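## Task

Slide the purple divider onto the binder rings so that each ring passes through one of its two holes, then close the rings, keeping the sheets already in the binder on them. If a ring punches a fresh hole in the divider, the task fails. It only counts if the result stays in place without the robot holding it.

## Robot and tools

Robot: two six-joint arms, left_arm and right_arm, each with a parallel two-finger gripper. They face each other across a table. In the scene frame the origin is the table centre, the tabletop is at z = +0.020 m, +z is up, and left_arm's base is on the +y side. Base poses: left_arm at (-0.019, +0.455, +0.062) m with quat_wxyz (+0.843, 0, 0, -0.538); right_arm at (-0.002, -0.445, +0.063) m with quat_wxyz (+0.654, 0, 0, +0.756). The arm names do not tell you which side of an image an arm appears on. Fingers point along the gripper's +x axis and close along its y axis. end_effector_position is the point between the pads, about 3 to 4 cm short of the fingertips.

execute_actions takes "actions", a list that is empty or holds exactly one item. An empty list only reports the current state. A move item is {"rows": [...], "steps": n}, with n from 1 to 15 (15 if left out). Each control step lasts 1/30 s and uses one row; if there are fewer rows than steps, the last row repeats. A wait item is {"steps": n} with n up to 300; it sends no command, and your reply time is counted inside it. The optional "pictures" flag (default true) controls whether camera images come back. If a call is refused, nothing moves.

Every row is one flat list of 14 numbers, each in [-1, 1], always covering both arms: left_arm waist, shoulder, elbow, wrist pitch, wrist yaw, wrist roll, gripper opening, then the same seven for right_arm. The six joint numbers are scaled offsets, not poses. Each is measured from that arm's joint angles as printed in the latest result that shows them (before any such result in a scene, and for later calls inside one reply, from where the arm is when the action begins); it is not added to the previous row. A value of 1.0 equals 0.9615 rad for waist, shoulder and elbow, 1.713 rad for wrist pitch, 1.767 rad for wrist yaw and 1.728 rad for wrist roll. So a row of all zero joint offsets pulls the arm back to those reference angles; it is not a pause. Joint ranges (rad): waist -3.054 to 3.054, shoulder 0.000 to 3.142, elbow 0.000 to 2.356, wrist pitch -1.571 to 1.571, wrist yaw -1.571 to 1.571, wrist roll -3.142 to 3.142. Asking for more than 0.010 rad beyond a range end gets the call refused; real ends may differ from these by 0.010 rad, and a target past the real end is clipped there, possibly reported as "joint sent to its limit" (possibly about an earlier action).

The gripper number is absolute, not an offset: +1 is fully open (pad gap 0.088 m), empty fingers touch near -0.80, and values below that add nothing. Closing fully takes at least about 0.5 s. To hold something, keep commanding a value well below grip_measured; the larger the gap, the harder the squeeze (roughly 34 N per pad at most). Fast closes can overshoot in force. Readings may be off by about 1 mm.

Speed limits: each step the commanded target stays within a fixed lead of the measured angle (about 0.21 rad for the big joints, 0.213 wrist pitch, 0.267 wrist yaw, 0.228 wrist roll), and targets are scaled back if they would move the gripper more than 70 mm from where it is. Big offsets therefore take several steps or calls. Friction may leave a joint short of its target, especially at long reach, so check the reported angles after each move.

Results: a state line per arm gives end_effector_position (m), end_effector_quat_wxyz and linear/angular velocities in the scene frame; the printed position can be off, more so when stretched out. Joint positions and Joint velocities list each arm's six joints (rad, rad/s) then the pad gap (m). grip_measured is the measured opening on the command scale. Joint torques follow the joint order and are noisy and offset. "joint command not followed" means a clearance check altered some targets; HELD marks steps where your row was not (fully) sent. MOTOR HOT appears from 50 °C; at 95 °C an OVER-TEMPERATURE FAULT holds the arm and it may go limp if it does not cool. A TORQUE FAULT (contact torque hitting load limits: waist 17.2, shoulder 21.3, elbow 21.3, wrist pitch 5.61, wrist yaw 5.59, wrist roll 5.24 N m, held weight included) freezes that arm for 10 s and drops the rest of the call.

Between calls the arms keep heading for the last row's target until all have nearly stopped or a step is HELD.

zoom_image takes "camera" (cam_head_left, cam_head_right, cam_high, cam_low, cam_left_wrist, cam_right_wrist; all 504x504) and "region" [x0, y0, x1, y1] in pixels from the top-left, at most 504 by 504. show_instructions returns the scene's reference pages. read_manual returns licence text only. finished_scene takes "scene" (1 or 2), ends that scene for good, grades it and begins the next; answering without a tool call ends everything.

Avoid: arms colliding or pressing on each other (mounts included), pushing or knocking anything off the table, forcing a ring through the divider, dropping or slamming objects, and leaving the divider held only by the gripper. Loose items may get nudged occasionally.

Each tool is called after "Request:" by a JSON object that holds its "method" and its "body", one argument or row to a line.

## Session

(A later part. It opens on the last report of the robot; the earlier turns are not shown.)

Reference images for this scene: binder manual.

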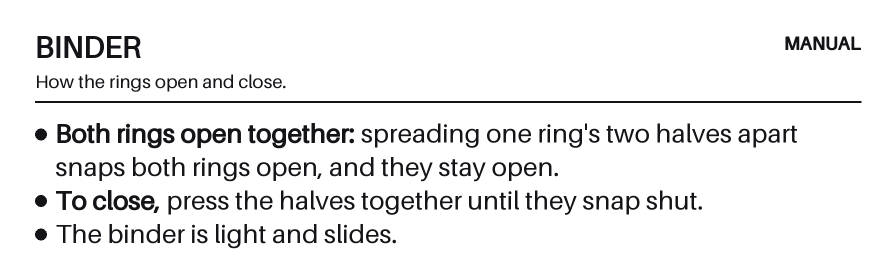

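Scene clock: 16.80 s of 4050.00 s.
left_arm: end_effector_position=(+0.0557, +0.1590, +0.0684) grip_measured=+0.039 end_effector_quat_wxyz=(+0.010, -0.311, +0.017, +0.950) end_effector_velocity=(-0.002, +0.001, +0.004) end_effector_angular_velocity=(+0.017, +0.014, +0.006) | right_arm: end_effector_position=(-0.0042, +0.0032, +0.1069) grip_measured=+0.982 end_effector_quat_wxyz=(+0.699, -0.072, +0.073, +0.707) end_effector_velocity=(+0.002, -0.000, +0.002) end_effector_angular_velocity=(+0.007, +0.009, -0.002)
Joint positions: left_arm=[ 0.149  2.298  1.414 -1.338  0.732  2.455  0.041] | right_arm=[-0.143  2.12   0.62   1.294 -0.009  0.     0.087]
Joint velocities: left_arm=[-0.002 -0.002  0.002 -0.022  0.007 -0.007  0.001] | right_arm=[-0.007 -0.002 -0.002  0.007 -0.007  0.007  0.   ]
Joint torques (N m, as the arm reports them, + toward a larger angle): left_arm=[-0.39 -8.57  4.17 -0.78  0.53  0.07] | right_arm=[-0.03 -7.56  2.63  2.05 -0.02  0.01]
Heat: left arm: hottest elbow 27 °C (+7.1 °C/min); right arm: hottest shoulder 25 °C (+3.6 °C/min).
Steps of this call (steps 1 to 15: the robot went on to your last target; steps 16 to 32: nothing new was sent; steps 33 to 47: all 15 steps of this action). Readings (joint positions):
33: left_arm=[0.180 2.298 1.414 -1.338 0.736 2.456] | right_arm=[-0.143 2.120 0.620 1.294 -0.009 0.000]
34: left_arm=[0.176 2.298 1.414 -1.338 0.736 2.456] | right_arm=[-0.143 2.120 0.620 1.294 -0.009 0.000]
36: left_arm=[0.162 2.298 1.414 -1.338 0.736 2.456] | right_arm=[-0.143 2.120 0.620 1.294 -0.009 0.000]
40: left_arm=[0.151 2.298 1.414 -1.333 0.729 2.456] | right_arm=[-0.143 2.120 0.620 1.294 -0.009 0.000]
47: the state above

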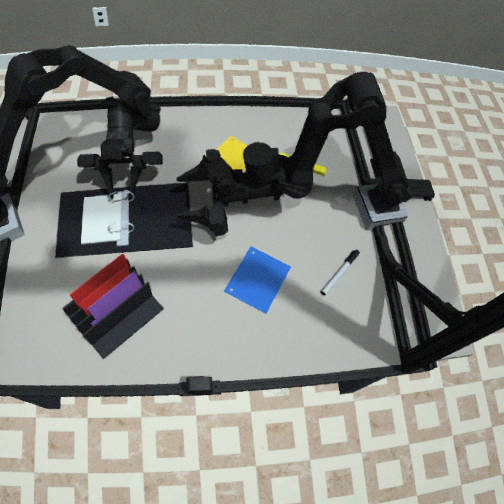

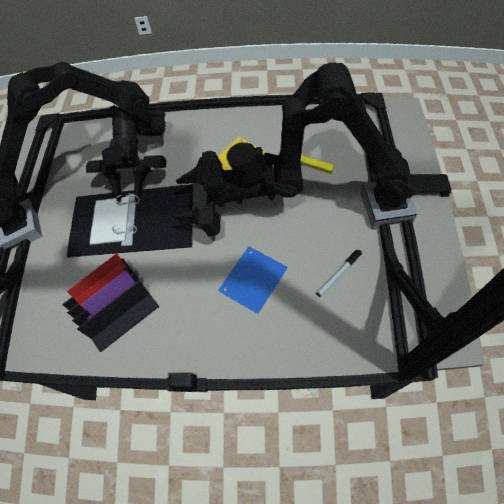

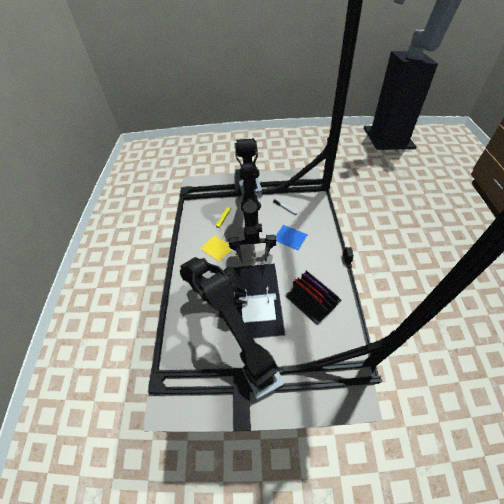

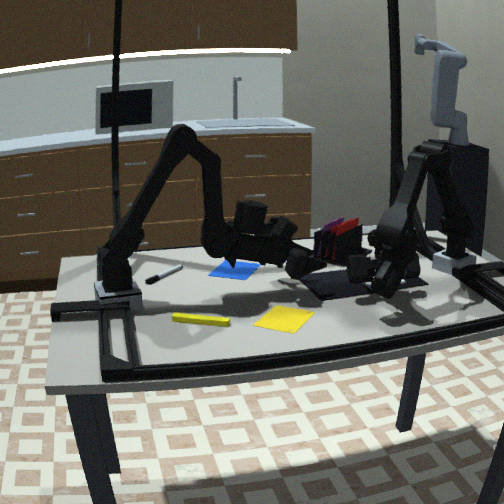

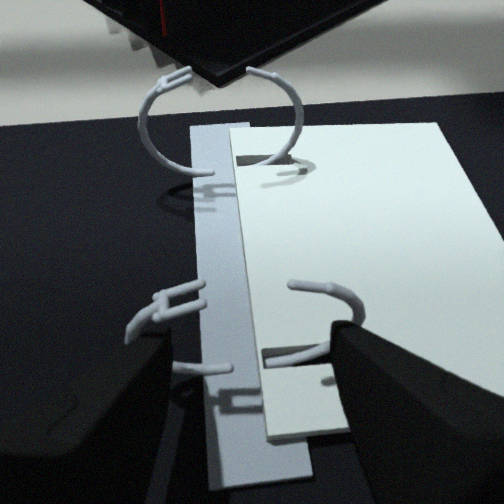

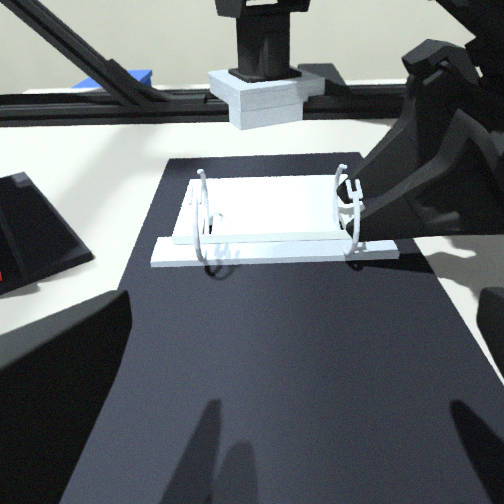

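Request:
{"method": "execute_actions", "body": {
  "actions": [
    {"rows":[[0,0,0,0,0,0,-0.3,0,0,0,0,0,0,1],[0.07,0,0,0,0,0,-0.3,0,0,0,0,0,0,1],[0.07,0,0,0,0,0,-0.3,0,0,0,0,0,0,1],[0.07,0,0,0,0,0,-0.3,0,0,0,0,0,0,1],[0.07,0,0,0,0,0,-0.3,0,0,0,0,0,0,1],[0.07,0,0,0,0,0,-0.3,0,0,0,0,0,0,1],[0.07,-0.6,0,0,0,-0.367,-0.3,0,0,0,0,0,0,1]]}
  ],
  "pictures": false
}}

Request:
{"method": "execute_actions", "body": {
  "actions": [
    {"steps":12}
  ],
  "pictures": false
}}

Request:
{"method": "execute_actions", "body": {
  "actions": [
    {"rows":[[-1,0,0,0,-0.416,0,-0.3,0,0,0,0,0,0,1]]}
  ],
  "pictures": false
}}

Request:
{"method": "execute_actions", "body": {
  "actions": [
    {"steps":14}
  ],
  "pictures": false
}}

Request:
{"method": "execute_actions", "body": {
  "actions": [
    {"rows":[[-0.36,0.27,0.36,0,0,0,-0.3,0,0,0,0,0,0,1]]}
  ],
  "pictures": false
}}

Request:
{"method": "execute_actions", "body": {
  "actions": [
    {"steps":10}
  ]
}}

Scene clock: 22.67 s of 4050.00 s.
left_arm: end_effector_position=(+0.0844, +0.1511, +0.1687) grip_measured=-0.293 end_effector_quat_wxyz=(+0.150, +0.383, +0.054, -0.910) end_effector_velocity=(-0.001, +0.002, +0.390) end_effector_angular_velocity=(-0.115, -0.497, +1.066) | right_arm: end_effector_position=(-0.0042, +0.0031, +0.1068) grip_measured=+0.982 end_effector_quat_wxyz=(+0.699, -0.073, +0.073, +0.707) end_effector_velocity=(-0.000, -0.000, +0.002) end_effector_angular_velocity=(+0.008, -0.020, +0.009)
Joint positions: left_arm=[ 0.212  1.937  1.412 -1.336  0.731  2.015  0.025] | right_arm=[-0.143  2.12   0.62   1.294 -0.009  0.     0.087]
Joint velocities: left_arm=[-0.002 -1.375 -0.002  0.022 -0.007 -1.502 -0.003] | right_arm=[-0.002 -0.002 -0.002  0.007 -0.007 -0.022 -0.   ]
Joint torques (N m, as the arm reports them, + toward a larger angle): left_arm=[ 0.32 -8.37  6.22 -0.31  0.53 -0.09] | right_arm=[ 0.01 -7.57  2.62  2.04 -0.01  0.03]
Heat: left arm: hottest shoulder 27 °C (+5.3 °C/min); right arm: hottest shoulder 26 °C (+5.3 °C/min).
Steps of this call (steps 1 to 15: the robot went on to your last target; steps 16 to 161: nothing new was sent; steps 162 to 176: all 15 steps of this action). Readings (joint positions):
162: left_arm=[0.149 2.298 1.414 -1.338 0.733 2.455] | right_arm=[-0.143 2.120 0.620 1.294 -0.009 0.000]
163: left_arm=[0.151 2.298 1.414 -1.338 0.733 2.455] | right_arm=[-0.143 2.120 0.620 1.294 -0.009 0.000]
165: left_arm=[0.171 2.298 1.414 -1.338 0.734 2.455] | right_arm=[-0.143 2.120 0.620 1.294 -0.009 0.000]
169: left_arm=[0.208 2.257 1.408 -1.333 0.729 2.368] | right_arm=[-0.143 2.120 0.620 1.294 -0.009 0.000]
176: the state above

Scene clock: 23.07 s of 4050.00 s.
left_arm: end_effector_position=(+0.0812, +0.1553, +0.2269) grip_measured=-0.300 end_effector_quat_wxyz=(+0.223, +0.405, +0.052, -0.885) end_effector_velocity=(-0.001, +0.004, +0.008) end_effector_angular_velocity=(+0.025, +0.004, +0.051) | right_arm: end_effector_position=(-0.0042, +0.0031, +0.1068) grip_measured=+0.982 end_effector_quat_wxyz=(+0.699, -0.073, +0.073, +0.707) end_effector_velocity=(-0.002, -0.001, -0.001) end_effector_angular_velocity=(-0.007, -0.006, +0.011)
Joint positions: left_arm=[ 0.213  1.737  1.417 -1.337  0.734  1.831  0.024] | right_arm=[-0.143  2.12   0.62   1.294 -0.009  0.     0.087]
Joint velocities: left_arm=[ 0.002 -0.032 -0.002 -0.007 -0.007 -0.066 -0.   ] | right_arm=[ 0.002 -0.002 -0.002 -0.007 -0.007 -0.007 -0.   ]
Joint torques (N m, as the arm reports them, + toward a larger angle): left_arm=[ 0.3  -7.89  6.27  0.08  0.47 -0.09] | right_arm=[-0.02 -7.57  2.64  2.02 -0.02  0.01]
Heat: left arm: hottest shoulder 27 °C (+5.2 °C/min); right arm: hottest shoulder 26 °C (+5.2 °C/min).
Steps of this call (steps 1 to 12: the robot went on to your last target). Readings (joint positions):
1: left_arm=[0.212 1.891 1.412 -1.336 0.731 1.970] | right_arm=[-0.143 2.120 0.620 1.294 -0.009 0.000]
2: left_arm=[0.213 1.850 1.412 -1.336 0.731 1.935] | right_arm=[-0.143 2.120 0.620 1.294 -0.009 0.000]
4: left_arm=[0.213 1.785 1.415 -1.336 0.733 1.888] | right_arm=[-0.143 2.120 0.620 1.294 -0.009 0.000]
8: left_arm=[0.213 1.738 1.417 -1.337 0.734 1.845] | right_arm=[-0.143 2.120 0.620 1.294 -0.009 0.000]
12: the state above

Scene clock: 23.57 s of 4050.00 s.
left_arm: end_effector_position=(-0.0301, +0.1584, +0.1890) grip_measured=-0.300 end_effector_quat_wxyz=(-0.122, +0.681, -0.069, -0.719) end_effector_velocity=(-0.368, +0.020, -0.000) end_effector_angular_velocity=(+0.013, -0.331, -1.414) | right_arm: end_effector_position=(-0.0042, +0.0031, +0.1068) grip_measured=+0.982 end_effector_quat_wxyz=(+0.699, -0.073, +0.073, +0.707) end_effector_velocity=(+0.002, -0.001, +0.001) end_effector_angular_velocity=(-0.002, -0.023, -0.005)
Joint positions: left_arm=[-0.448  1.735  1.418 -1.335  0.045  1.829  0.024] | right_arm=[-0.143  2.12   0.62   1.294 -0.009  0.     0.087]
Joint velocities: left_arm=[-1.409 -0.007 -0.002 -0.022 -0.33  -0.022 -0.   ] | right_arm=[-0.002 -0.007 -0.002 -0.007  0.007 -0.022 -0.   ]
Joint torques (N m, as the arm reports them, + toward a larger angle): left_arm=[-0.28 -6.54  6.58  0.08 -0.04  0.04] | right_arm=[ 0.03 -7.56  2.69  2.03 -0.01  0.02]
Heat: left arm: hottest shoulder 27 °C (+5.1 °C/min); right arm: hottest shoulder 26 °C (+5.1 °C/min).
Steps of this call (steps 1 to 15: all 15 steps of this action). Readings (joint positions):
1: left_arm=[0.203 1.736 1.417 -1.336 0.697 1.829] | right_arm=[-0.143 2.120 0.620 1.294 -0.009 0.000]
2: left_arm=[0.168 1.736 1.417 -1.336 0.629 1.829] | right_arm=[-0.143 2.120 0.620 1.294 -0.009 0.000]
4: left_arm=[0.071 1.735 1.417 -1.335 0.512 1.829] | right_arm=[-0.143 2.120 0.620 1.294 -0.009 0.000]
8: left_arm=[-0.123 1.735 1.418 -1.335 0.279 1.829] | right_arm=[-0.143 2.120 0.620 1.294 -0.009 0.000]
15: the state above

Scene clock: 24.03 s of 4050.00 s.
left_arm: end_effector_position=(-0.1088, +0.1722, +0.1889) grip_measured=-0.300 end_effector_quat_wxyz=(-0.225, +0.678, -0.167, -0.679) end_effector_velocity=(-0.013, +0.007, +0.002) end_effector_angular_velocity=(-0.000, -0.008, -0.045) | right_arm: end_effector_position=(-0.0042, +0.0031, +0.1068) grip_measured=+0.982 end_effector_quat_wxyz=(+0.699, -0.073, +0.073, +0.707) end_effector_velocity=(+0.002, -0.001, -0.001) end_effector_angular_velocity=(-0.007, -0.006, +0.001)
Joint positions: left_arm=[-0.739  1.735  1.418 -1.336  0.004  1.829  0.024] | right_arm=[-0.143  2.12   0.62   1.294 -0.009  0.     0.087]
Joint velocities: left_arm=[-0.051 -0.007 -0.002 -0.007 -0.007 -0.007 -0.   ] | right_arm=[-0.007 -0.002 -0.002 -0.007 -0.007 -0.007 -0.   ]
Joint torques (N m, as the arm reports them, + toward a larger angle): left_arm=[-0.25 -6.53  6.56  0.09 -0.09  0.04] | right_arm=[ 0.04 -7.57  2.67  2.02 -0.02  0.  ]
Heat: left arm: hottest shoulder 27 °C (+5.0 °C/min); right arm: hottest shoulder 26 °C (+5.0 °C/min).
Steps of this call (steps 1 to 14: the robot went on to your last target). Readings (joint positions):
1: left_arm=[-0.495 1.735 1.418 -1.335 0.035 1.829] | right_arm=[-0.143 2.120 0.620 1.294 -0.009 0.000]
2: left_arm=[-0.542 1.735 1.418 -1.335 0.027 1.829] | right_arm=[-0.143 2.120 0.620 1.294 -0.009 0.000]
4: left_arm=[-0.632 1.735 1.418 -1.335 0.019 1.829] | right_arm=[-0.143 2.120 0.620 1.294 -0.009 0.000]
8: left_arm=[-0.721 1.735 1.418 -1.335 0.011 1.829] | right_arm=[-0.143 2.120 0.620 1.294 -0.009 0.000]
14: the state above

Scene clock: 24.53 s of 4050.00 s.
left_arm: end_effector_position=(-0.2461, +0.1534, +0.1950) grip_measured=-0.300 end_effector_quat_wxyz=(-0.303, +0.634, -0.313, -0.639) end_effector_velocity=(-0.010, -0.013, +0.011) end_effector_angular_velocity=(-0.034, +0.016, -0.010) | right_arm: end_effector_position=(-0.0042, +0.0031, +0.1068) grip_measured=+0.982 end_effector_quat_wxyz=(+0.699, -0.073, +0.073, +0.707) end_effector_velocity=(+0.002, +0.001, +0.003) end_effector_angular_velocity=(+0.012, -0.020, +0.004)
Joint positions: left_arm=[-1.078  1.968  1.745 -1.332  0.004  1.829  0.024] | right_arm=[-0.143  2.12   0.62   1.294 -0.009  0.     0.087]
Joint velocities: left_arm=[-0.002  0.037  0.095 -0.022 -0.007  0.007 -0.   ] | right_arm=[-0.007 -0.002  0.002  0.007 -0.007 -0.022  0.   ]
Joint torques (N m, as the arm reports them, + toward a larger angle): left_arm=[-0.07 -6.43  7.67  0.09  0.05  0.01] | right_arm=[ 0.03 -7.57  2.69  2.05 -0.03  0.01]
Heat: left arm: hottest shoulder 27 °C (+4.9 °C/min); right arm: hottest shoulder 26 °C (+4.9 °C/min).
Steps of this call (steps 1 to 15: all 15 steps of this action). Readings (joint positions):
1: left_arm=[-0.750 1.751 1.437 -1.350 -0.005 1.829] | right_arm=[-0.143 2.120 0.620 1.294 -0.009 0.000]
2: left_arm=[-0.778 1.777 1.472 -1.351 -0.008 1.829] | right_arm=[-0.143 2.120 0.620 1.294 -0.009 0.000]
4: left_arm=[-0.849 1.839 1.548 -1.332 -0.005 1.829] | right_arm=[-0.143 2.120 0.620 1.294 -0.009 0.000]
8: left_arm=[-0.994 1.935 1.672 -1.332 -0.000 1.829] | right_arm=[-0.143 2.120 0.620 1.294 -0.009 0.000]
15: the state above

Scene clock: 24.87 s of 4050.00 s.
left_arm: end_effector_position=(-0.2488, +0.1525, +0.1944) grip_measured=-0.300 end_effector_quat_wxyz=(-0.304, +0.633, -0.315, -0.638) end_effector_velocity=(-0.002, +0.003, -0.000) end_effector_angular_velocity=(+0.011, +0.002, +0.015) | right_arm: end_effector_position=(-0.0042, +0.0031, +0.1068) grip_measured=+0.982 end_effector_quat_wxyz=(+0.699, -0.073, +0.073, +0.707) end_effector_velocity=(-0.000, -0.002, -0.003) end_effector_angular_velocity=(-0.012, -0.006, +0.006)
Joint positions: left_arm=[-1.082  1.976  1.754 -1.332  0.004  1.829  0.024] | right_arm=[-0.143  2.12   0.62   1.294 -0.009  0.     0.087]
Joint velocities: left_arm=[-0.007  0.002  0.002 -0.007  0.007 -0.022 -0.   ] | right_arm=[-0.002 -0.002 -0.007 -0.007 -0.007 -0.007 -0.   ]
Joint torques (N m, as the arm reports them, + toward a larger angle): left_arm=[-0.29 -6.62  8.01  0.16  0.05 -0.01] | right_arm=[ 0.   -7.53  2.63  2.05 -0.01  0.03]
Heat: left arm: hottest shoulder 28 °C (+7.2 °C/min); right arm: hottest shoulder 26 °C (+4.8 °C/min).
Steps of this call (steps 1 to 10: the robot went on to your last target). Readings (joint positions):
1: left_arm=[-1.078 1.969 1.748 -1.332 0.004 1.829] | right_arm=[-0.143 2.120 0.620 1.294 -0.009 0.000]
2: left_arm=[-1.078 1.971 1.750 -1.332 0.004 1.829] | right_arm=[-0.143 2.120 0.620 1.294 -0.009 0.000]
4: left_arm=[-1.078 1.973 1.752 -1.332 0.004 1.829] | right_arm=[-0.143 2.120 0.620 1.294 -0.009 0.000]
8: left_arm=[-1.081 1.976 1.754 -1.332 0.004 1.829] | right_arm=[-0.143 2.120 0.620 1.294 -0.009 0.000]
10: the state above

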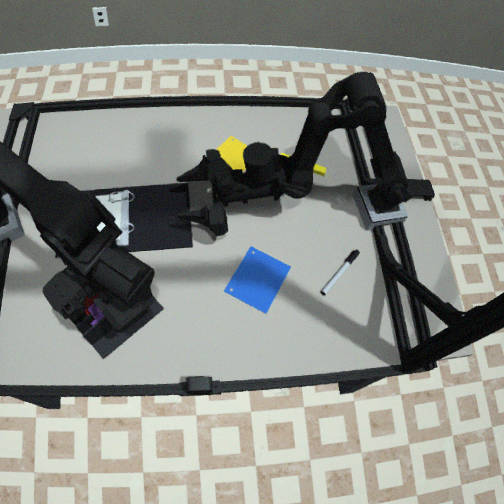

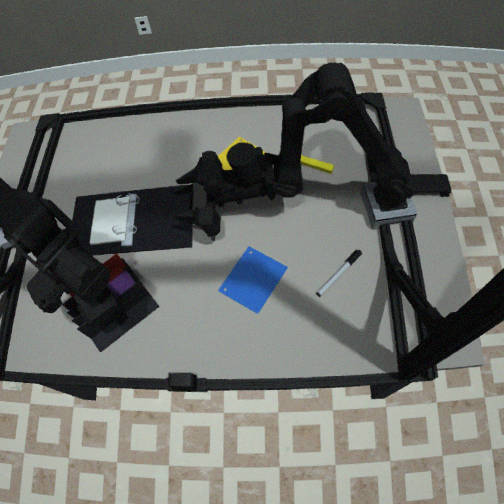

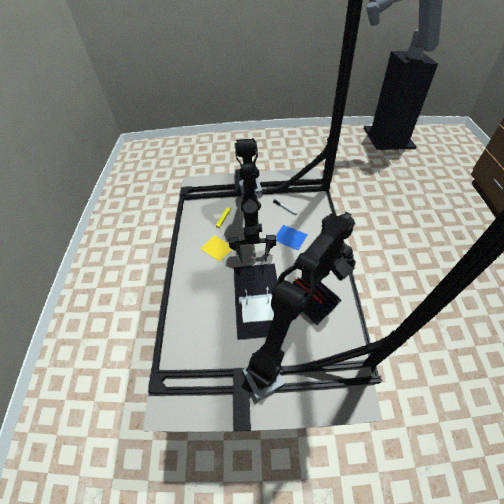

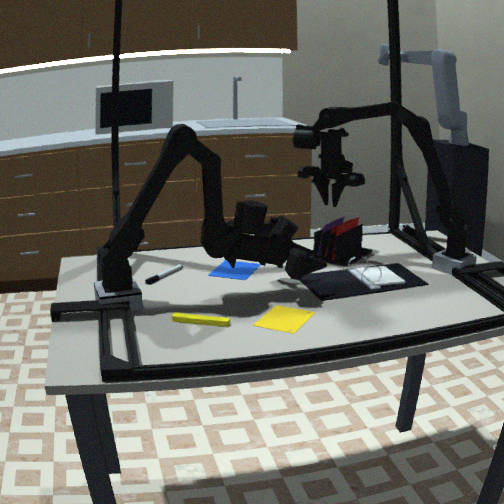

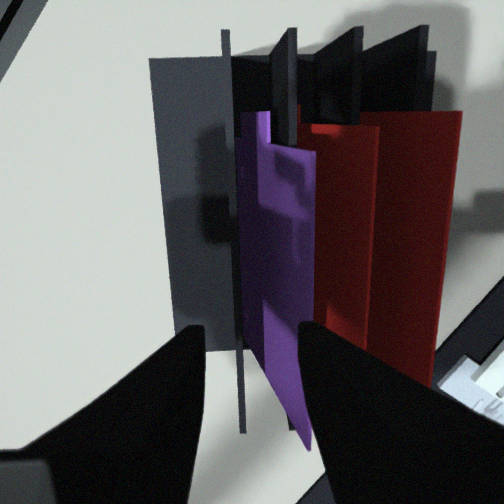

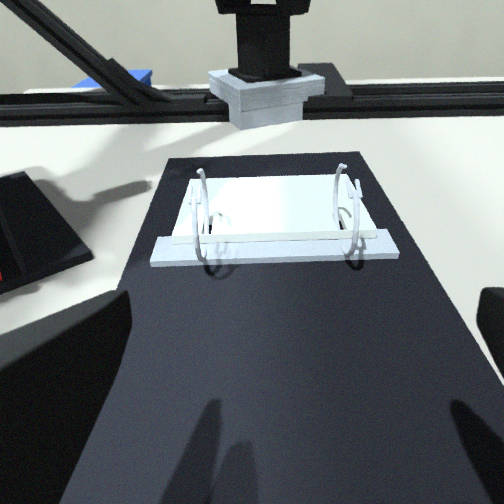

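Request:
{"method": "execute_actions", "body": {
  "actions": [
    {"rows":[[0.05,-0.055,-0.212,0.082,0,0.01,-0.38,0,0,0,0,0,0,1]]}
  ],
  "pictures": false
}}

Request:
{"method": "execute_actions", "body": {
  "actions": [
    {"steps":10}
  ]
}}

Request:
{"method": "zoom_image", "body": {
  "camera": "cam_low",
  "region": [290, 180, 390, 270]
}}

Scene clock: 28.23 s of 4050.00 s.
left_arm: end_effector_position=(-0.2271, +0.1542, +0.1624) grip_measured=-0.378 end_effector_quat_wxyz=(-0.297, +0.638, -0.302, -0.642) end_effector_velocity=(+0.001, +0.000, +0.004) end_effector_angular_velocity=(-0.035, -0.003, +0.000) | right_arm: end_effector_position=(-0.0042, +0.0031, +0.1067) grip_measured=+0.982 end_effector_quat_wxyz=(+0.699, -0.073, +0.073, +0.707) end_effector_velocity=(-0.000, -0.002, -0.001) end_effector_angular_velocity=(-0.007, -0.006, +0.006)
Joint positions: left_arm=[-1.037  1.934  1.568 -1.197  0.004  1.843  0.02 ] | right_arm=[-0.143  2.121  0.62   1.294 -0.009  0.     0.087]
Joint velocities: left_arm=[-0.007 -0.027 -0.022  0.022 -0.022 -0.007 -0.   ] | right_arm=[-0.002 -0.007 -0.007 -0.007 -0.007 -0.007 -0.   ]
Joint torques (N m, as the arm reports them, + toward a larger angle): left_arm=[ 0.29 -9.29  4.95  0.51  0.05  0.11] | right_arm=[ 0.   -7.52  2.7   2.05 -0.05  0.03]
Heat: left arm: hottest shoulder 28 °C (+6.4 °C/min); right arm: hottest shoulder 27 °C (+6.4 °C/min).
Steps of this call (steps 1 to 30: the robot went on to your last target; steps 31 to 86: nothing new was sent; steps 87 to 101: all 15 steps of this action). Readings (joint positions):
87: left_arm=[-1.081 1.972 1.734 -1.308 0.004 1.830] | right_arm=[-0.143 2.121 0.620 1.294 -0.009 0.000]
88: left_arm=[-1.075 1.959 1.700 -1.277 0.004 1.833] | right_arm=[-0.143 2.121 0.620 1.294 -0.009 0.000]
90: left_arm=[-1.058 1.948 1.642 -1.249 0.004 1.838] | right_arm=[-0.143 2.121 0.620 1.294 -0.009 0.000]
94: left_arm=[-1.038 1.947 1.583 -1.214 0.004 1.842] | right_arm=[-0.143 2.121 0.620 1.294 -0.009 0.000]
101: the state above

Scene clock: 28.57 s of 4050.00 s.
left_arm: end_effector_position=(-0.2267, +0.1545, +0.1618) grip_measured=-0.380 end_effector_quat_wxyz=(-0.297, +0.638, -0.302, -0.642) end_effector_velocity=(-0.002, +0.004, +0.000) end_effector_angular_velocity=(+0.010, +0.002, +0.015) | right_arm: end_effector_position=(-0.0042, +0.0031, +0.1067) grip_measured=+0.982 end_effector_quat_wxyz=(+0.699, -0.073, +0.073, +0.707) end_effector_velocity=(-0.002, -0.000, +0.002) end_effector_angular_velocity=(+0.007, -0.006, +0.011)
Joint positions: left_arm=[-1.037  1.933  1.564 -1.195  0.004  1.844  0.02 ] | right_arm=[-0.143  2.121  0.62   1.294 -0.009  0.     0.087]
Joint velocities: left_arm=[-0.007 -0.002 -0.002 -0.007  0.007 -0.022 -0.   ] | right_arm=[ 0.002 -0.002 -0.002  0.007 -0.007 -0.007 -0.   ]
Joint torques (N m, as the arm reports them, + toward a larger angle): left_arm=[ 0.23 -9.28  5.    0.52  0.05  0.09] | right_arm=[ 0.06 -7.52  2.65  2.04 -0.01  0.03]
Heat: left arm: hottest shoulder 28 °C (+6.3 °C/min); right arm: hottest shoulder 27 °C (+6.3 °C/min).
Steps of this call (steps 1 to 10: the robot went on to your last target). Readings (joint positions):
1: left_arm=[-1.037 1.933 1.568 -1.197 0.004 1.843] | right_arm=[-0.143 2.121 0.620 1.294 -0.009 0.000]
2: left_arm=[-1.037 1.933 1.567 -1.196 0.004 1.843] | right_arm=[-0.143 2.121 0.620 1.294 -0.009 0.000]
4: left_arm=[-1.037 1.933 1.565 -1.196 0.004 1.843] | right_arm=[-0.143 2.121 0.620 1.294 -0.009 0.000]
8: left_arm=[-1.037 1.933 1.564 -1.195 0.004 1.843] | right_arm=[-0.143 2.121 0.620 1.294 -0.009 0.000]
10: the state above

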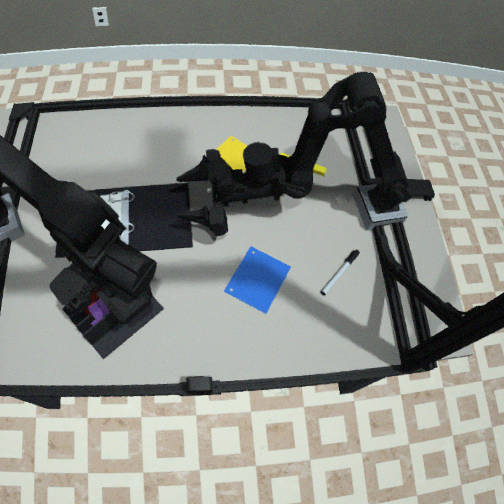

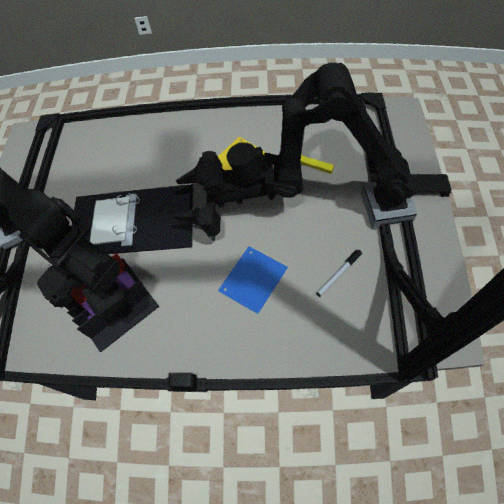

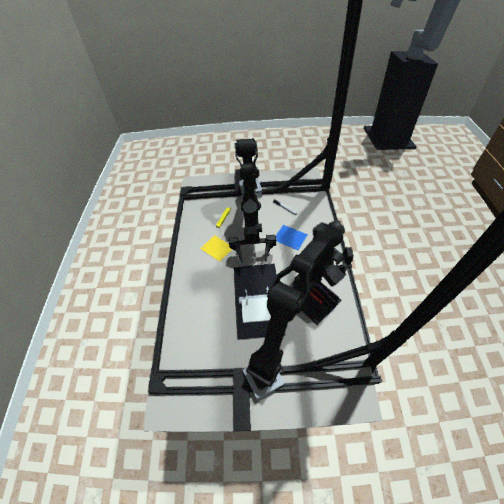

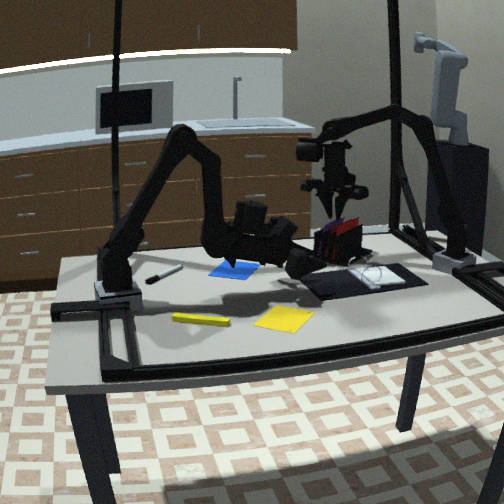

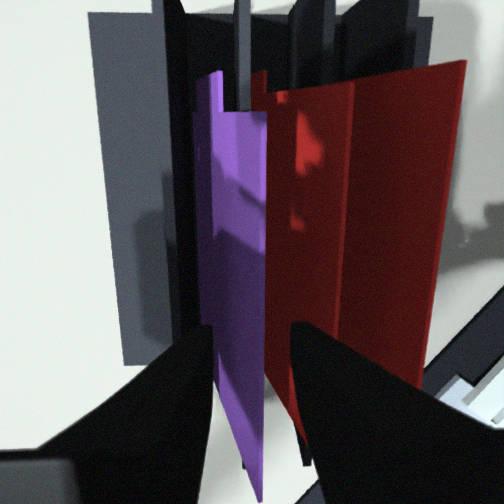

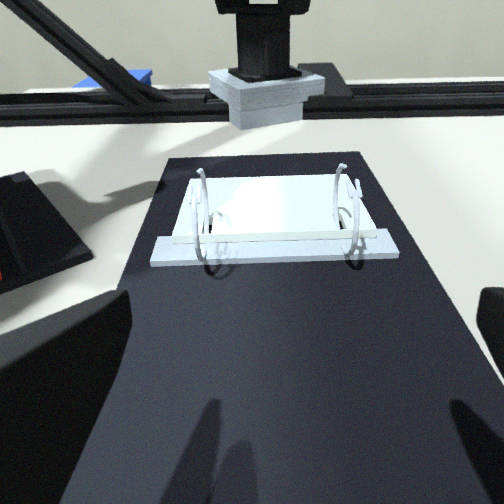

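Region (290, 180, 390, 270) of cam_low's 504x504 image, scaled by 5.040, with more detail than that image has; it fills the top 454 rows of this view, and the rest is white.

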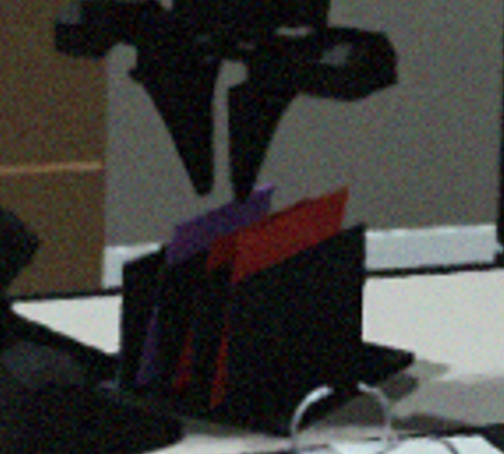

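Request:
{"method": "execute_actions", "body": {
  "actions": [
    {"rows":[[0,0,-0.05,0.02,0,0,-0.38,0,0,0,0,0,0,1],[0,0,-0.09,0.03,0,0,-0.38,0,0,0,0,0,0,1],[0,0,-0.09,0.04,0,0,-0.38,0,0,0,0,0,0,1],[0,0,-0.09,0.048,0,0,-0.38,0,0,0,0,0,0,1]]}
  ],
  "pictures": false
}}

Request:
{"method": "execute_actions", "body": {
  "actions": [
    {"rows":[[0,0,0,0.01,0,0,-0.6,0,0,0,0,0,0,1],[0,0,0,0.02,0,0,-0.6,0,0,0,0,0,0,1],[0,0,0,0.025,0,0,-0.6,0,0,0,0,0,0,1],[0,0,0,0.025,0,0,-0.7,0,0,0,0,0,0,1],[0,0,0,0.025,0,0,-0.7,0,0,0,0,0,0,1],[0,0,0,0.025,0,0,-0.7,0,0,0,0,0,0,1],[0,0,0,0.025,0,0,-0.95,0,0,0,0,0,0,1]]}
  ],
  "pictures": false
}}

Request:
{"method": "execute_actions", "body": {
  "actions": [
    {"rows":[[0,0,0.03,0,0,0,-0.95,0,0,0,0,0,0,1],[0,0,0.05,-0.012,0,0,-0.95,0,0,0,0,0,0,1],[0,0,0.07,-0.024,0,0,-0.95,0,0,0,0,0,0,1],[0,0,0.09,-0.036,0,0,-0.95,0,0,0,0,0,0,1],[0,0,0.11,-0.048,0,0,-0.95,0,0,0,0,0,0,1],[0,0,0.13,-0.06,0,0,-0.95,0,0,0,0,0,0,1],[0,0,0.15,-0.072,0,0,-0.95,0,0,0,0,0,0,1],[0,0,0.17,-0.084,0,0,-0.95,0,0,0,0,0,0,1],[0,0,0.17,-0.098,0,0,-0.95,0,0,0,0,0,0,1]]}
  ]
}}

Scene clock: 33.83 s of 4050.00 s.
left_arm: end_effector_position=(-0.2257, +0.1557, +0.1448) grip_measured=-0.380 end_effector_quat_wxyz=(-0.294, +0.638, -0.305, -0.643) end_effector_velocity=(+0.001, +0.005, -0.003) end_effector_angular_velocity=(+0.010, +0.002, +0.005) | right_arm: end_effector_position=(-0.0042, +0.0030, +0.1066) grip_measured=+0.982 end_effector_quat_wxyz=(+0.699, -0.073, +0.073, +0.707) end_effector_velocity=(-0.000, +0.001, +0.000) end_effector_angular_velocity=(-0.002, -0.006, +0.006)
Joint positions: left_arm=[-1.036  1.93   1.492 -1.117  0.004  1.844  0.02 ] | right_arm=[-0.143  2.121  0.62   1.294 -0.009  0.     0.087]
Joint velocities: left_arm=[-0.002 -0.007 -0.022  0.007  0.007 -0.007 -0.   ] | right_arm=[-0.002 -0.002  0.002 -0.007 -0.007 -0.007 -0.   ]
Joint torques (N m, as the arm reports them, + toward a larger angle): left_arm=[ 0.   -7.98  5.02  0.52  0.07 -0.01] | right_arm=[-0.02 -7.56  2.69  2.02 -0.03  0.01]
Heat: left arm: hottest shoulder 30 °C (+8.9 °C/min); right arm: hottest shoulder 27 °C (+5.3 °C/min).
Steps of this call (steps 1 to 15: the robot went on to your last target; steps 16 to 90: nothing new was sent; then 1.77 s passed at rest; steps 91 to 105: all 15 steps of this action). Readings (joint positions):
91: left_arm=[-1.036 1.932 1.560 -1.189 0.004 1.844] | right_arm=[-0.143 2.121 0.620 1.294 -0.009 0.000]
92: left_arm=[-1.036 1.932 1.550 -1.177 0.004 1.844] | right_arm=[-0.143 2.121 0.620 1.294 -0.009 0.000]
94: left_arm=[-1.036 1.930 1.526 -1.158 0.004 1.844] | right_arm=[-0.143 2.121 0.620 1.294 -0.009 0.000]
98: left_arm=[-1.036 1.930 1.497 -1.131 0.004 1.844] | right_arm=[-0.143 2.121 0.620 1.294 -0.009 0.000]
105: the state above

Scene clock: 34.33 s of 4050.00 s.
left_arm: end_effector_position=(-0.2309, +0.1485, +0.1454) grip_measured=-0.759 end_effector_quat_wxyz=(-0.280, +0.635, -0.319, -0.646) end_effector_velocity=(-0.000, +0.003, +0.000) end_effector_angular_velocity=(+0.010, +0.002, -0.010) | right_arm: end_effector_position=(-0.0042, +0.0030, +0.1066) grip_measured=+0.982 end_effector_quat_wxyz=(+0.699, -0.073, +0.073, +0.707) end_effector_velocity=(-0.000, +0.000, +0.005) end_effector_angular_velocity=(+0.022, -0.006, +0.006)
Joint positions: left_arm=[-1.036  1.93   1.493 -1.076  0.006  1.844  0.002] | right_arm=[-0.143  2.121  0.62   1.294 -0.009  0.     0.087]
Joint velocities: left_arm=[-0.002 -0.002 -0.002 -0.007  0.007  0.007 -0.   ] | right_arm=[-0.002 -0.002 -0.002  0.022 -0.007 -0.007  0.   ]
Joint torques (N m, as the arm reports them, + toward a larger angle): left_arm=[-0.04 -8.21  6.75  0.56  0.02 -0.02] | right_arm=[ 0.05 -7.56  2.68  2.04 -0.03  0.01]
Heat: left arm: hottest shoulder 30 °C (+8.7 °C/min); right arm: hottest shoulder 27 °C (+5.2 °C/min).
Steps of this call (steps 1 to 15: all 15 steps of this action). Readings (joint positions):
1: left_arm=[-1.036 1.930 1.492 -1.115 0.004 1.844] | right_arm=[-0.143 2.121 0.620 1.294 -0.009 0.000]
2: left_arm=[-1.036 1.930 1.492 -1.110 0.004 1.844] | right_arm=[-0.143 2.121 0.620 1.294 -0.009 0.000]
4: left_arm=[-1.036 1.930 1.492 -1.094 0.004 1.844] | right_arm=[-0.143 2.121 0.620 1.294 -0.009 0.000]
8: left_arm=[-1.036 1.930 1.492 -1.083 0.004 1.844] | right_arm=[-0.143 2.121 0.620 1.294 -0.009 0.000]
15: the state above

Scene clock: 34.83 s of 4050.00 s.
left_arm: end_effector_position=(-0.2328, +0.1457, +0.1822) grip_measured=-0.759 end_effector_quat_wxyz=(-0.282, +0.635, -0.318, -0.645) end_effector_velocity=(+0.007, +0.018, +0.009) end_effector_angular_velocity=(+0.083, -0.031, -0.011) | right_arm: end_effector_position=(-0.0042, +0.0030, +0.1066) grip_measured=+0.982 end_effector_quat_wxyz=(+0.699, -0.073, +0.073, +0.707) end_effector_velocity=(-0.000, -0.000, +0.002) end_effector_angular_velocity=(+0.007, -0.006, +0.006)
Joint positions: left_arm=[-1.036  1.93   1.64  -1.229  0.006  1.844  0.002] | right_arm=[-0.143  2.121  0.62   1.294 -0.009  0.     0.087]
Joint velocities: left_arm=[-0.002 -0.002  0.037 -0.125  0.022  0.007  0.   ] | right_arm=[-0.002 -0.002 -0.002  0.007 -0.007 -0.007 -0.   ]
Joint torques (N m, as the arm reports them, + toward a larger angle): left_arm=[-0.01 -8.4   8.17  0.29  0.07 -0.01] | right_arm=[ 0.   -7.6   2.71  2.05 -0.02  0.01]
Heat: left arm: hottest shoulder 30 °C (+8.6 °C/min); right arm: hottest shoulder 28 °C (+6.9 °C/min).
Steps of this call (steps 1 to 15: all 15 steps of this action). Readings (joint positions):
1: left_arm=[-1.036 1.930 1.494 -1.076 0.006 1.844] | right_arm=[-0.143 2.121 0.620 1.294 -0.009 0.000]
2: left_arm=[-1.036 1.930 1.499 -1.078 0.006 1.844] | right_arm=[-0.143 2.121 0.620 1.294 -0.009 0.000]
4: left_arm=[-1.036 1.930 1.519 -1.096 0.006 1.844] | right_arm=[-0.143 2.121 0.620 1.294 -0.009 0.000]
8: left_arm=[-1.036 1.930 1.587 -1.157 0.006 1.844] | right_arm=[-0.143 2.121 0.620 1.294 -0.009 0.000]
15: the state above

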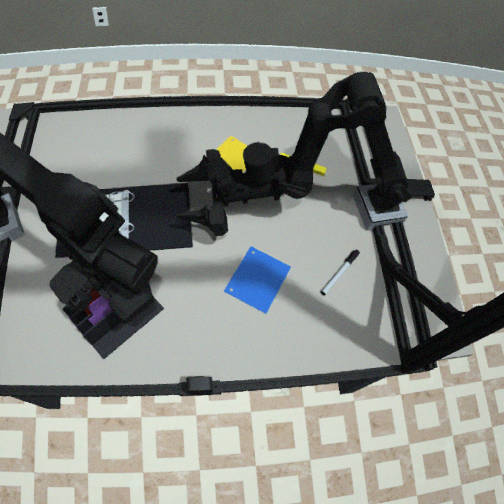

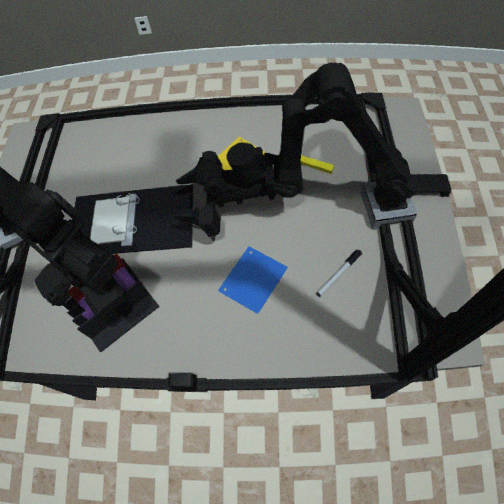

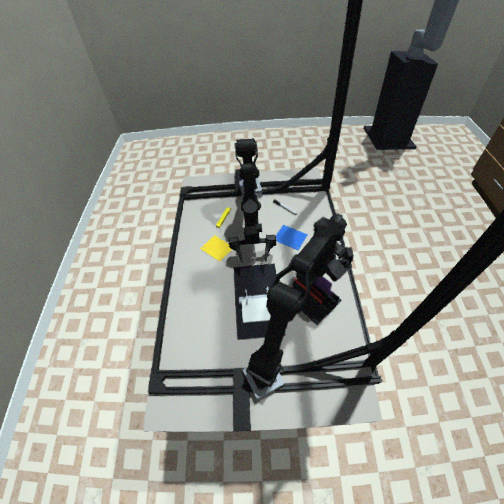

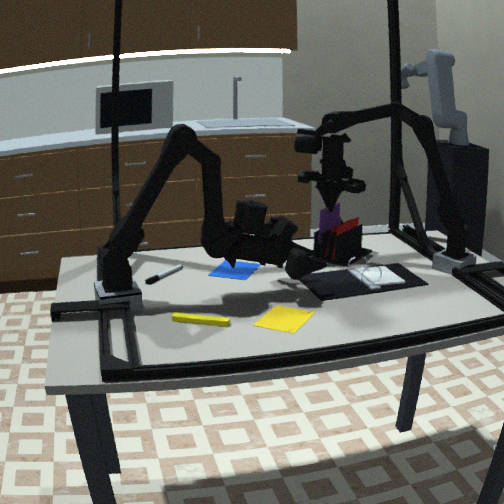

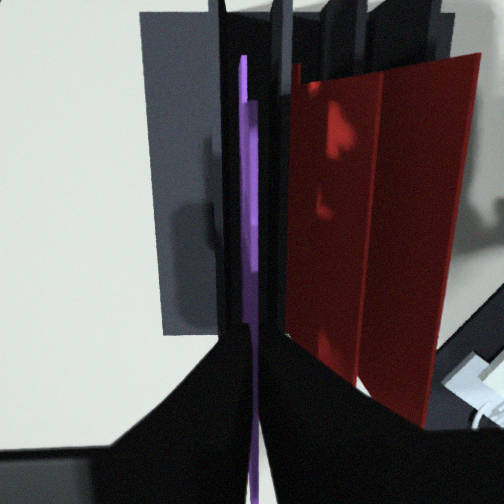

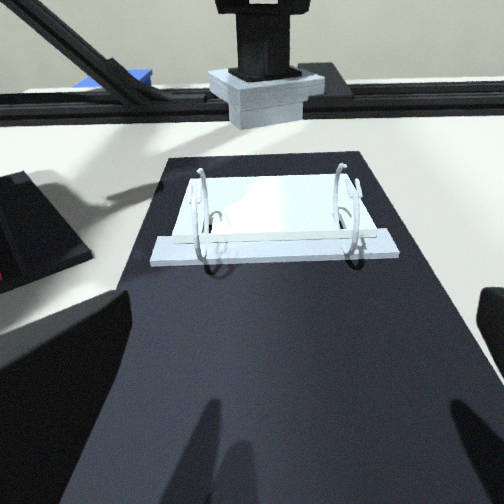

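Request:
{"method": "execute_actions", "body": {
  "actions": [
    {"rows":[[0,0,0.05,-0.015,0,0,-0.95,0,0,0,0,0,0,1],[0,0,0.08,-0.03,0,0,-0.95,0,0,0,0,0,0,1],[0,0,0.11,-0.047,0,0,-0.95,0,0,0,0,0,0,1],[0,0,0.14,-0.064,0,0,-0.95,0,0,0,0,0,0,1],[0,0,0.17,-0.08,0,0,-0.95,0,0,0,0,0,0,1],[0,0,0.2,-0.097,0,0,-0.95,0,0,0,0,0,0,1],[0,0,0.23,-0.114,0,0,-0.95,0,0,0,0,0,0,1],[0,0,0.26,-0.13,0,0,-0.95,0,0,0,0,0,0,1],[0,0,0.29,-0.147,0,0,-0.95,0,0,0,0,0,0,1],[0,0,0.33,-0.164,0,0,-0.95,0,0,0,0,0,0,1],[0,0,0.33,-0.18,0,0,-0.95,0,0,0,0,0,0,1]]}
  ],
  "pictures": false
}}

Request:
{"method": "execute_actions", "body": {
  "actions": [
    {"rows":[[0.645,-0.287,-0.27,0,0,-0.165,-0.95,0,0,0,0,0,0,1]]}
  ],
  "pictures": false
}}

Request:
{"method": "execute_actions", "body": {
  "actions": [
    {"steps":12}
  ],
  "pictures": false
}}

Scene clock: 39.57 s of 4050.00 s.
left_arm: end_effector_position=(-0.2307, +0.1489, +0.2556) grip_measured=-0.759 end_effector_quat_wxyz=(-0.276, +0.634, -0.323, -0.646) end_effector_velocity=(+0.016, +0.019, +0.051) end_effector_angular_velocity=(+0.027, -0.043, +0.021) | right_arm: end_effector_position=(-0.0042, +0.0030, +0.1064) grip_measured=+0.982 end_effector_quat_wxyz=(+0.699, -0.073, +0.073, +0.707) end_effector_velocity=(+0.002, -0.000, +0.002) end_effector_angular_velocity=(+0.007, -0.009, -0.008)
Joint positions: left_arm=[-1.036  1.927  1.929 -1.503  0.006  1.844  0.002] | right_arm=[-0.143  2.121  0.62   1.294 -0.009  0.     0.087]
Joint velocities: left_arm=[-0.002 -0.007  0.203 -0.256 -0.022 -0.022 -0.   ] | right_arm=[-0.002 -0.002 -0.002  0.007  0.007 -0.007  0.   ]
Joint torques (N m, as the arm reports them, + toward a larger angle): left_arm=[-0.07 -7.98  7.22  0.25  0.07 -0.01] | right_arm=[-0.03 -7.58  2.65  2.05 -0.02  0.01]
Heat: left arm: hottest shoulder 31 °C (+9.1 °C/min); right arm: hottest shoulder 28 °C (+6.1 °C/min).
Steps of this call (steps 1 to 30: the robot went on to your last target; steps 31 to 127: nothing new was sent; steps 128 to 142: all 15 steps of this action). Readings (joint positions):
128: left_arm=[-1.036 1.930 1.651 -1.245 0.006 1.844] | right_arm=[-0.143 2.121 0.620 1.294 -0.009 0.000]
129: left_arm=[-1.036 1.930 1.660 -1.252 0.006 1.844] | right_arm=[-0.143 2.121 0.620 1.294 -0.009 0.000]
131: left_arm=[-1.036 1.930 1.692 -1.279 0.006 1.844] | right_arm=[-0.143 2.121 0.620 1.294 -0.009 0.000]
135: left_arm=[-1.036 1.930 1.792 -1.364 0.006 1.844] | right_arm=[-0.143 2.121 0.620 1.294 -0.009 0.000]
142: the state above

Scene clock: 40.07 s of 4050.00 s.
left_arm: end_effector_position=(-0.0305, +0.1466, +0.2770) grip_measured=-0.760 end_effector_quat_wxyz=(+0.020, +0.704, -0.044, -0.708) end_effector_velocity=(+0.182, +0.009, -0.028) end_effector_angular_velocity=(+0.100, -0.005, +0.650) | right_arm: end_effector_position=(-0.0042, +0.0030, +0.1064) grip_measured=+0.982 end_effector_quat_wxyz=(+0.699, -0.073, +0.073, +0.707) end_effector_velocity=(-0.000, -0.000, +0.002) end_effector_angular_velocity=(+0.007, +0.009, +0.003)
Joint positions: left_arm=[-0.469  1.667  1.692 -1.505  0.004  1.57   0.002] | right_arm=[-0.143  2.121  0.62   1.294 -0.009  0.     0.087]
Joint velocities: left_arm=[ 0.584 -0.002 -0.11   0.007 -0.007 -0.066  0.   ] | right_arm=[-0.002 -0.002 -0.002  0.007 -0.007  0.007 -0.   ]
Joint torques (N m, as the arm reports them, + toward a larger angle): left_arm=[-1.49 -7.53  5.32  0.63  0.16 -0.11] | right_arm=[ 0.03 -7.64  2.67  2.05 -0.03  0.01]
Heat: left arm: hottest shoulder 31 °C (+9.0 °C/min); right arm: hottest shoulder 28 °C (+6.0 °C/min).
Steps of this call (steps 1 to 15: all 15 steps of this action). Readings (joint positions):
1: left_arm=[-1.031 1.913 1.917 -1.498 0.012 1.820] | right_arm=[-0.143 2.121 0.620 1.294 -0.009 0.000]
2: left_arm=[-1.009 1.889 1.883 -1.495 0.016 1.780] | right_arm=[-0.143 2.121 0.620 1.294 -0.009 0.000]
4: left_arm=[-0.938 1.830 1.814 -1.505 0.013 1.710] | right_arm=[-0.143 2.121 0.620 1.294 -0.009 0.000]
8: left_arm=[-0.760 1.718 1.735 -1.505 0.011 1.618] | right_arm=[-0.143 2.121 0.620 1.294 -0.009 0.000]
15: the state above

Scene clock: 40.47 s of 4050.00 s.
left_arm: end_effector_position=(-0.0158, +0.1485, +0.2768) grip_measured=-0.760 end_effector_quat_wxyz=(+0.039, +0.705, -0.024, -0.708) end_effector_velocity=(+0.007, +0.002, -0.000) end_effector_angular_velocity=(+0.008, -0.021, +0.021) | right_arm: end_effector_position=(-0.0042, +0.0030, +0.1064) grip_measured=+0.982 end_effector_quat_wxyz=(+0.699, -0.073, +0.073, +0.707) end_effector_velocity=(-0.002, -0.001, +0.001) end_effector_angular_velocity=(-0.003, +0.009, +0.008)
Joint positions: left_arm=[-0.421  1.66   1.684 -1.505  0.004  1.562  0.002] | right_arm=[-0.143  2.121  0.62   1.294 -0.009  0.     0.087]
Joint velocities: left_arm=[ 0.012 -0.002 -0.002 -0.007 -0.022 -0.007 -0.   ] | right_arm=[ 0.002 -0.007 -0.002 -0.007 -0.007  0.007 -0.   ]
Joint torques (N m, as the arm reports them, + toward a larger angle): left_arm=[ 0.12 -7.1   5.04  0.62  0.13 -0.07] | right_arm=[-0.01 -7.59  2.62  2.02 -0.02  0.03]
Heat: left arm: hottest shoulder 31 °C (+8.9 °C/min); right arm: hottest shoulder 28 °C (+5.9 °C/min).
Steps of this call (steps 1 to 12: the robot went on to your last target). Readings (joint positions):
1: left_arm=[-0.453 1.667 1.689 -1.505 0.004 1.568] | right_arm=[-0.143 2.121 0.620 1.294 -0.009 0.000]
2: left_arm=[-0.444 1.667 1.687 -1.505 0.004 1.566] | right_arm=[-0.143 2.121 0.620 1.294 -0.009 0.000]
4: left_arm=[-0.434 1.665 1.684 -1.505 0.004 1.565] | right_arm=[-0.143 2.121 0.620 1.294 -0.009 0.000]
8: left_arm=[-0.426 1.661 1.684 -1.505 0.004 1.563] | right_arm=[-0.143 2.121 0.620 1.294 -0.009 0.000]
12: the state above


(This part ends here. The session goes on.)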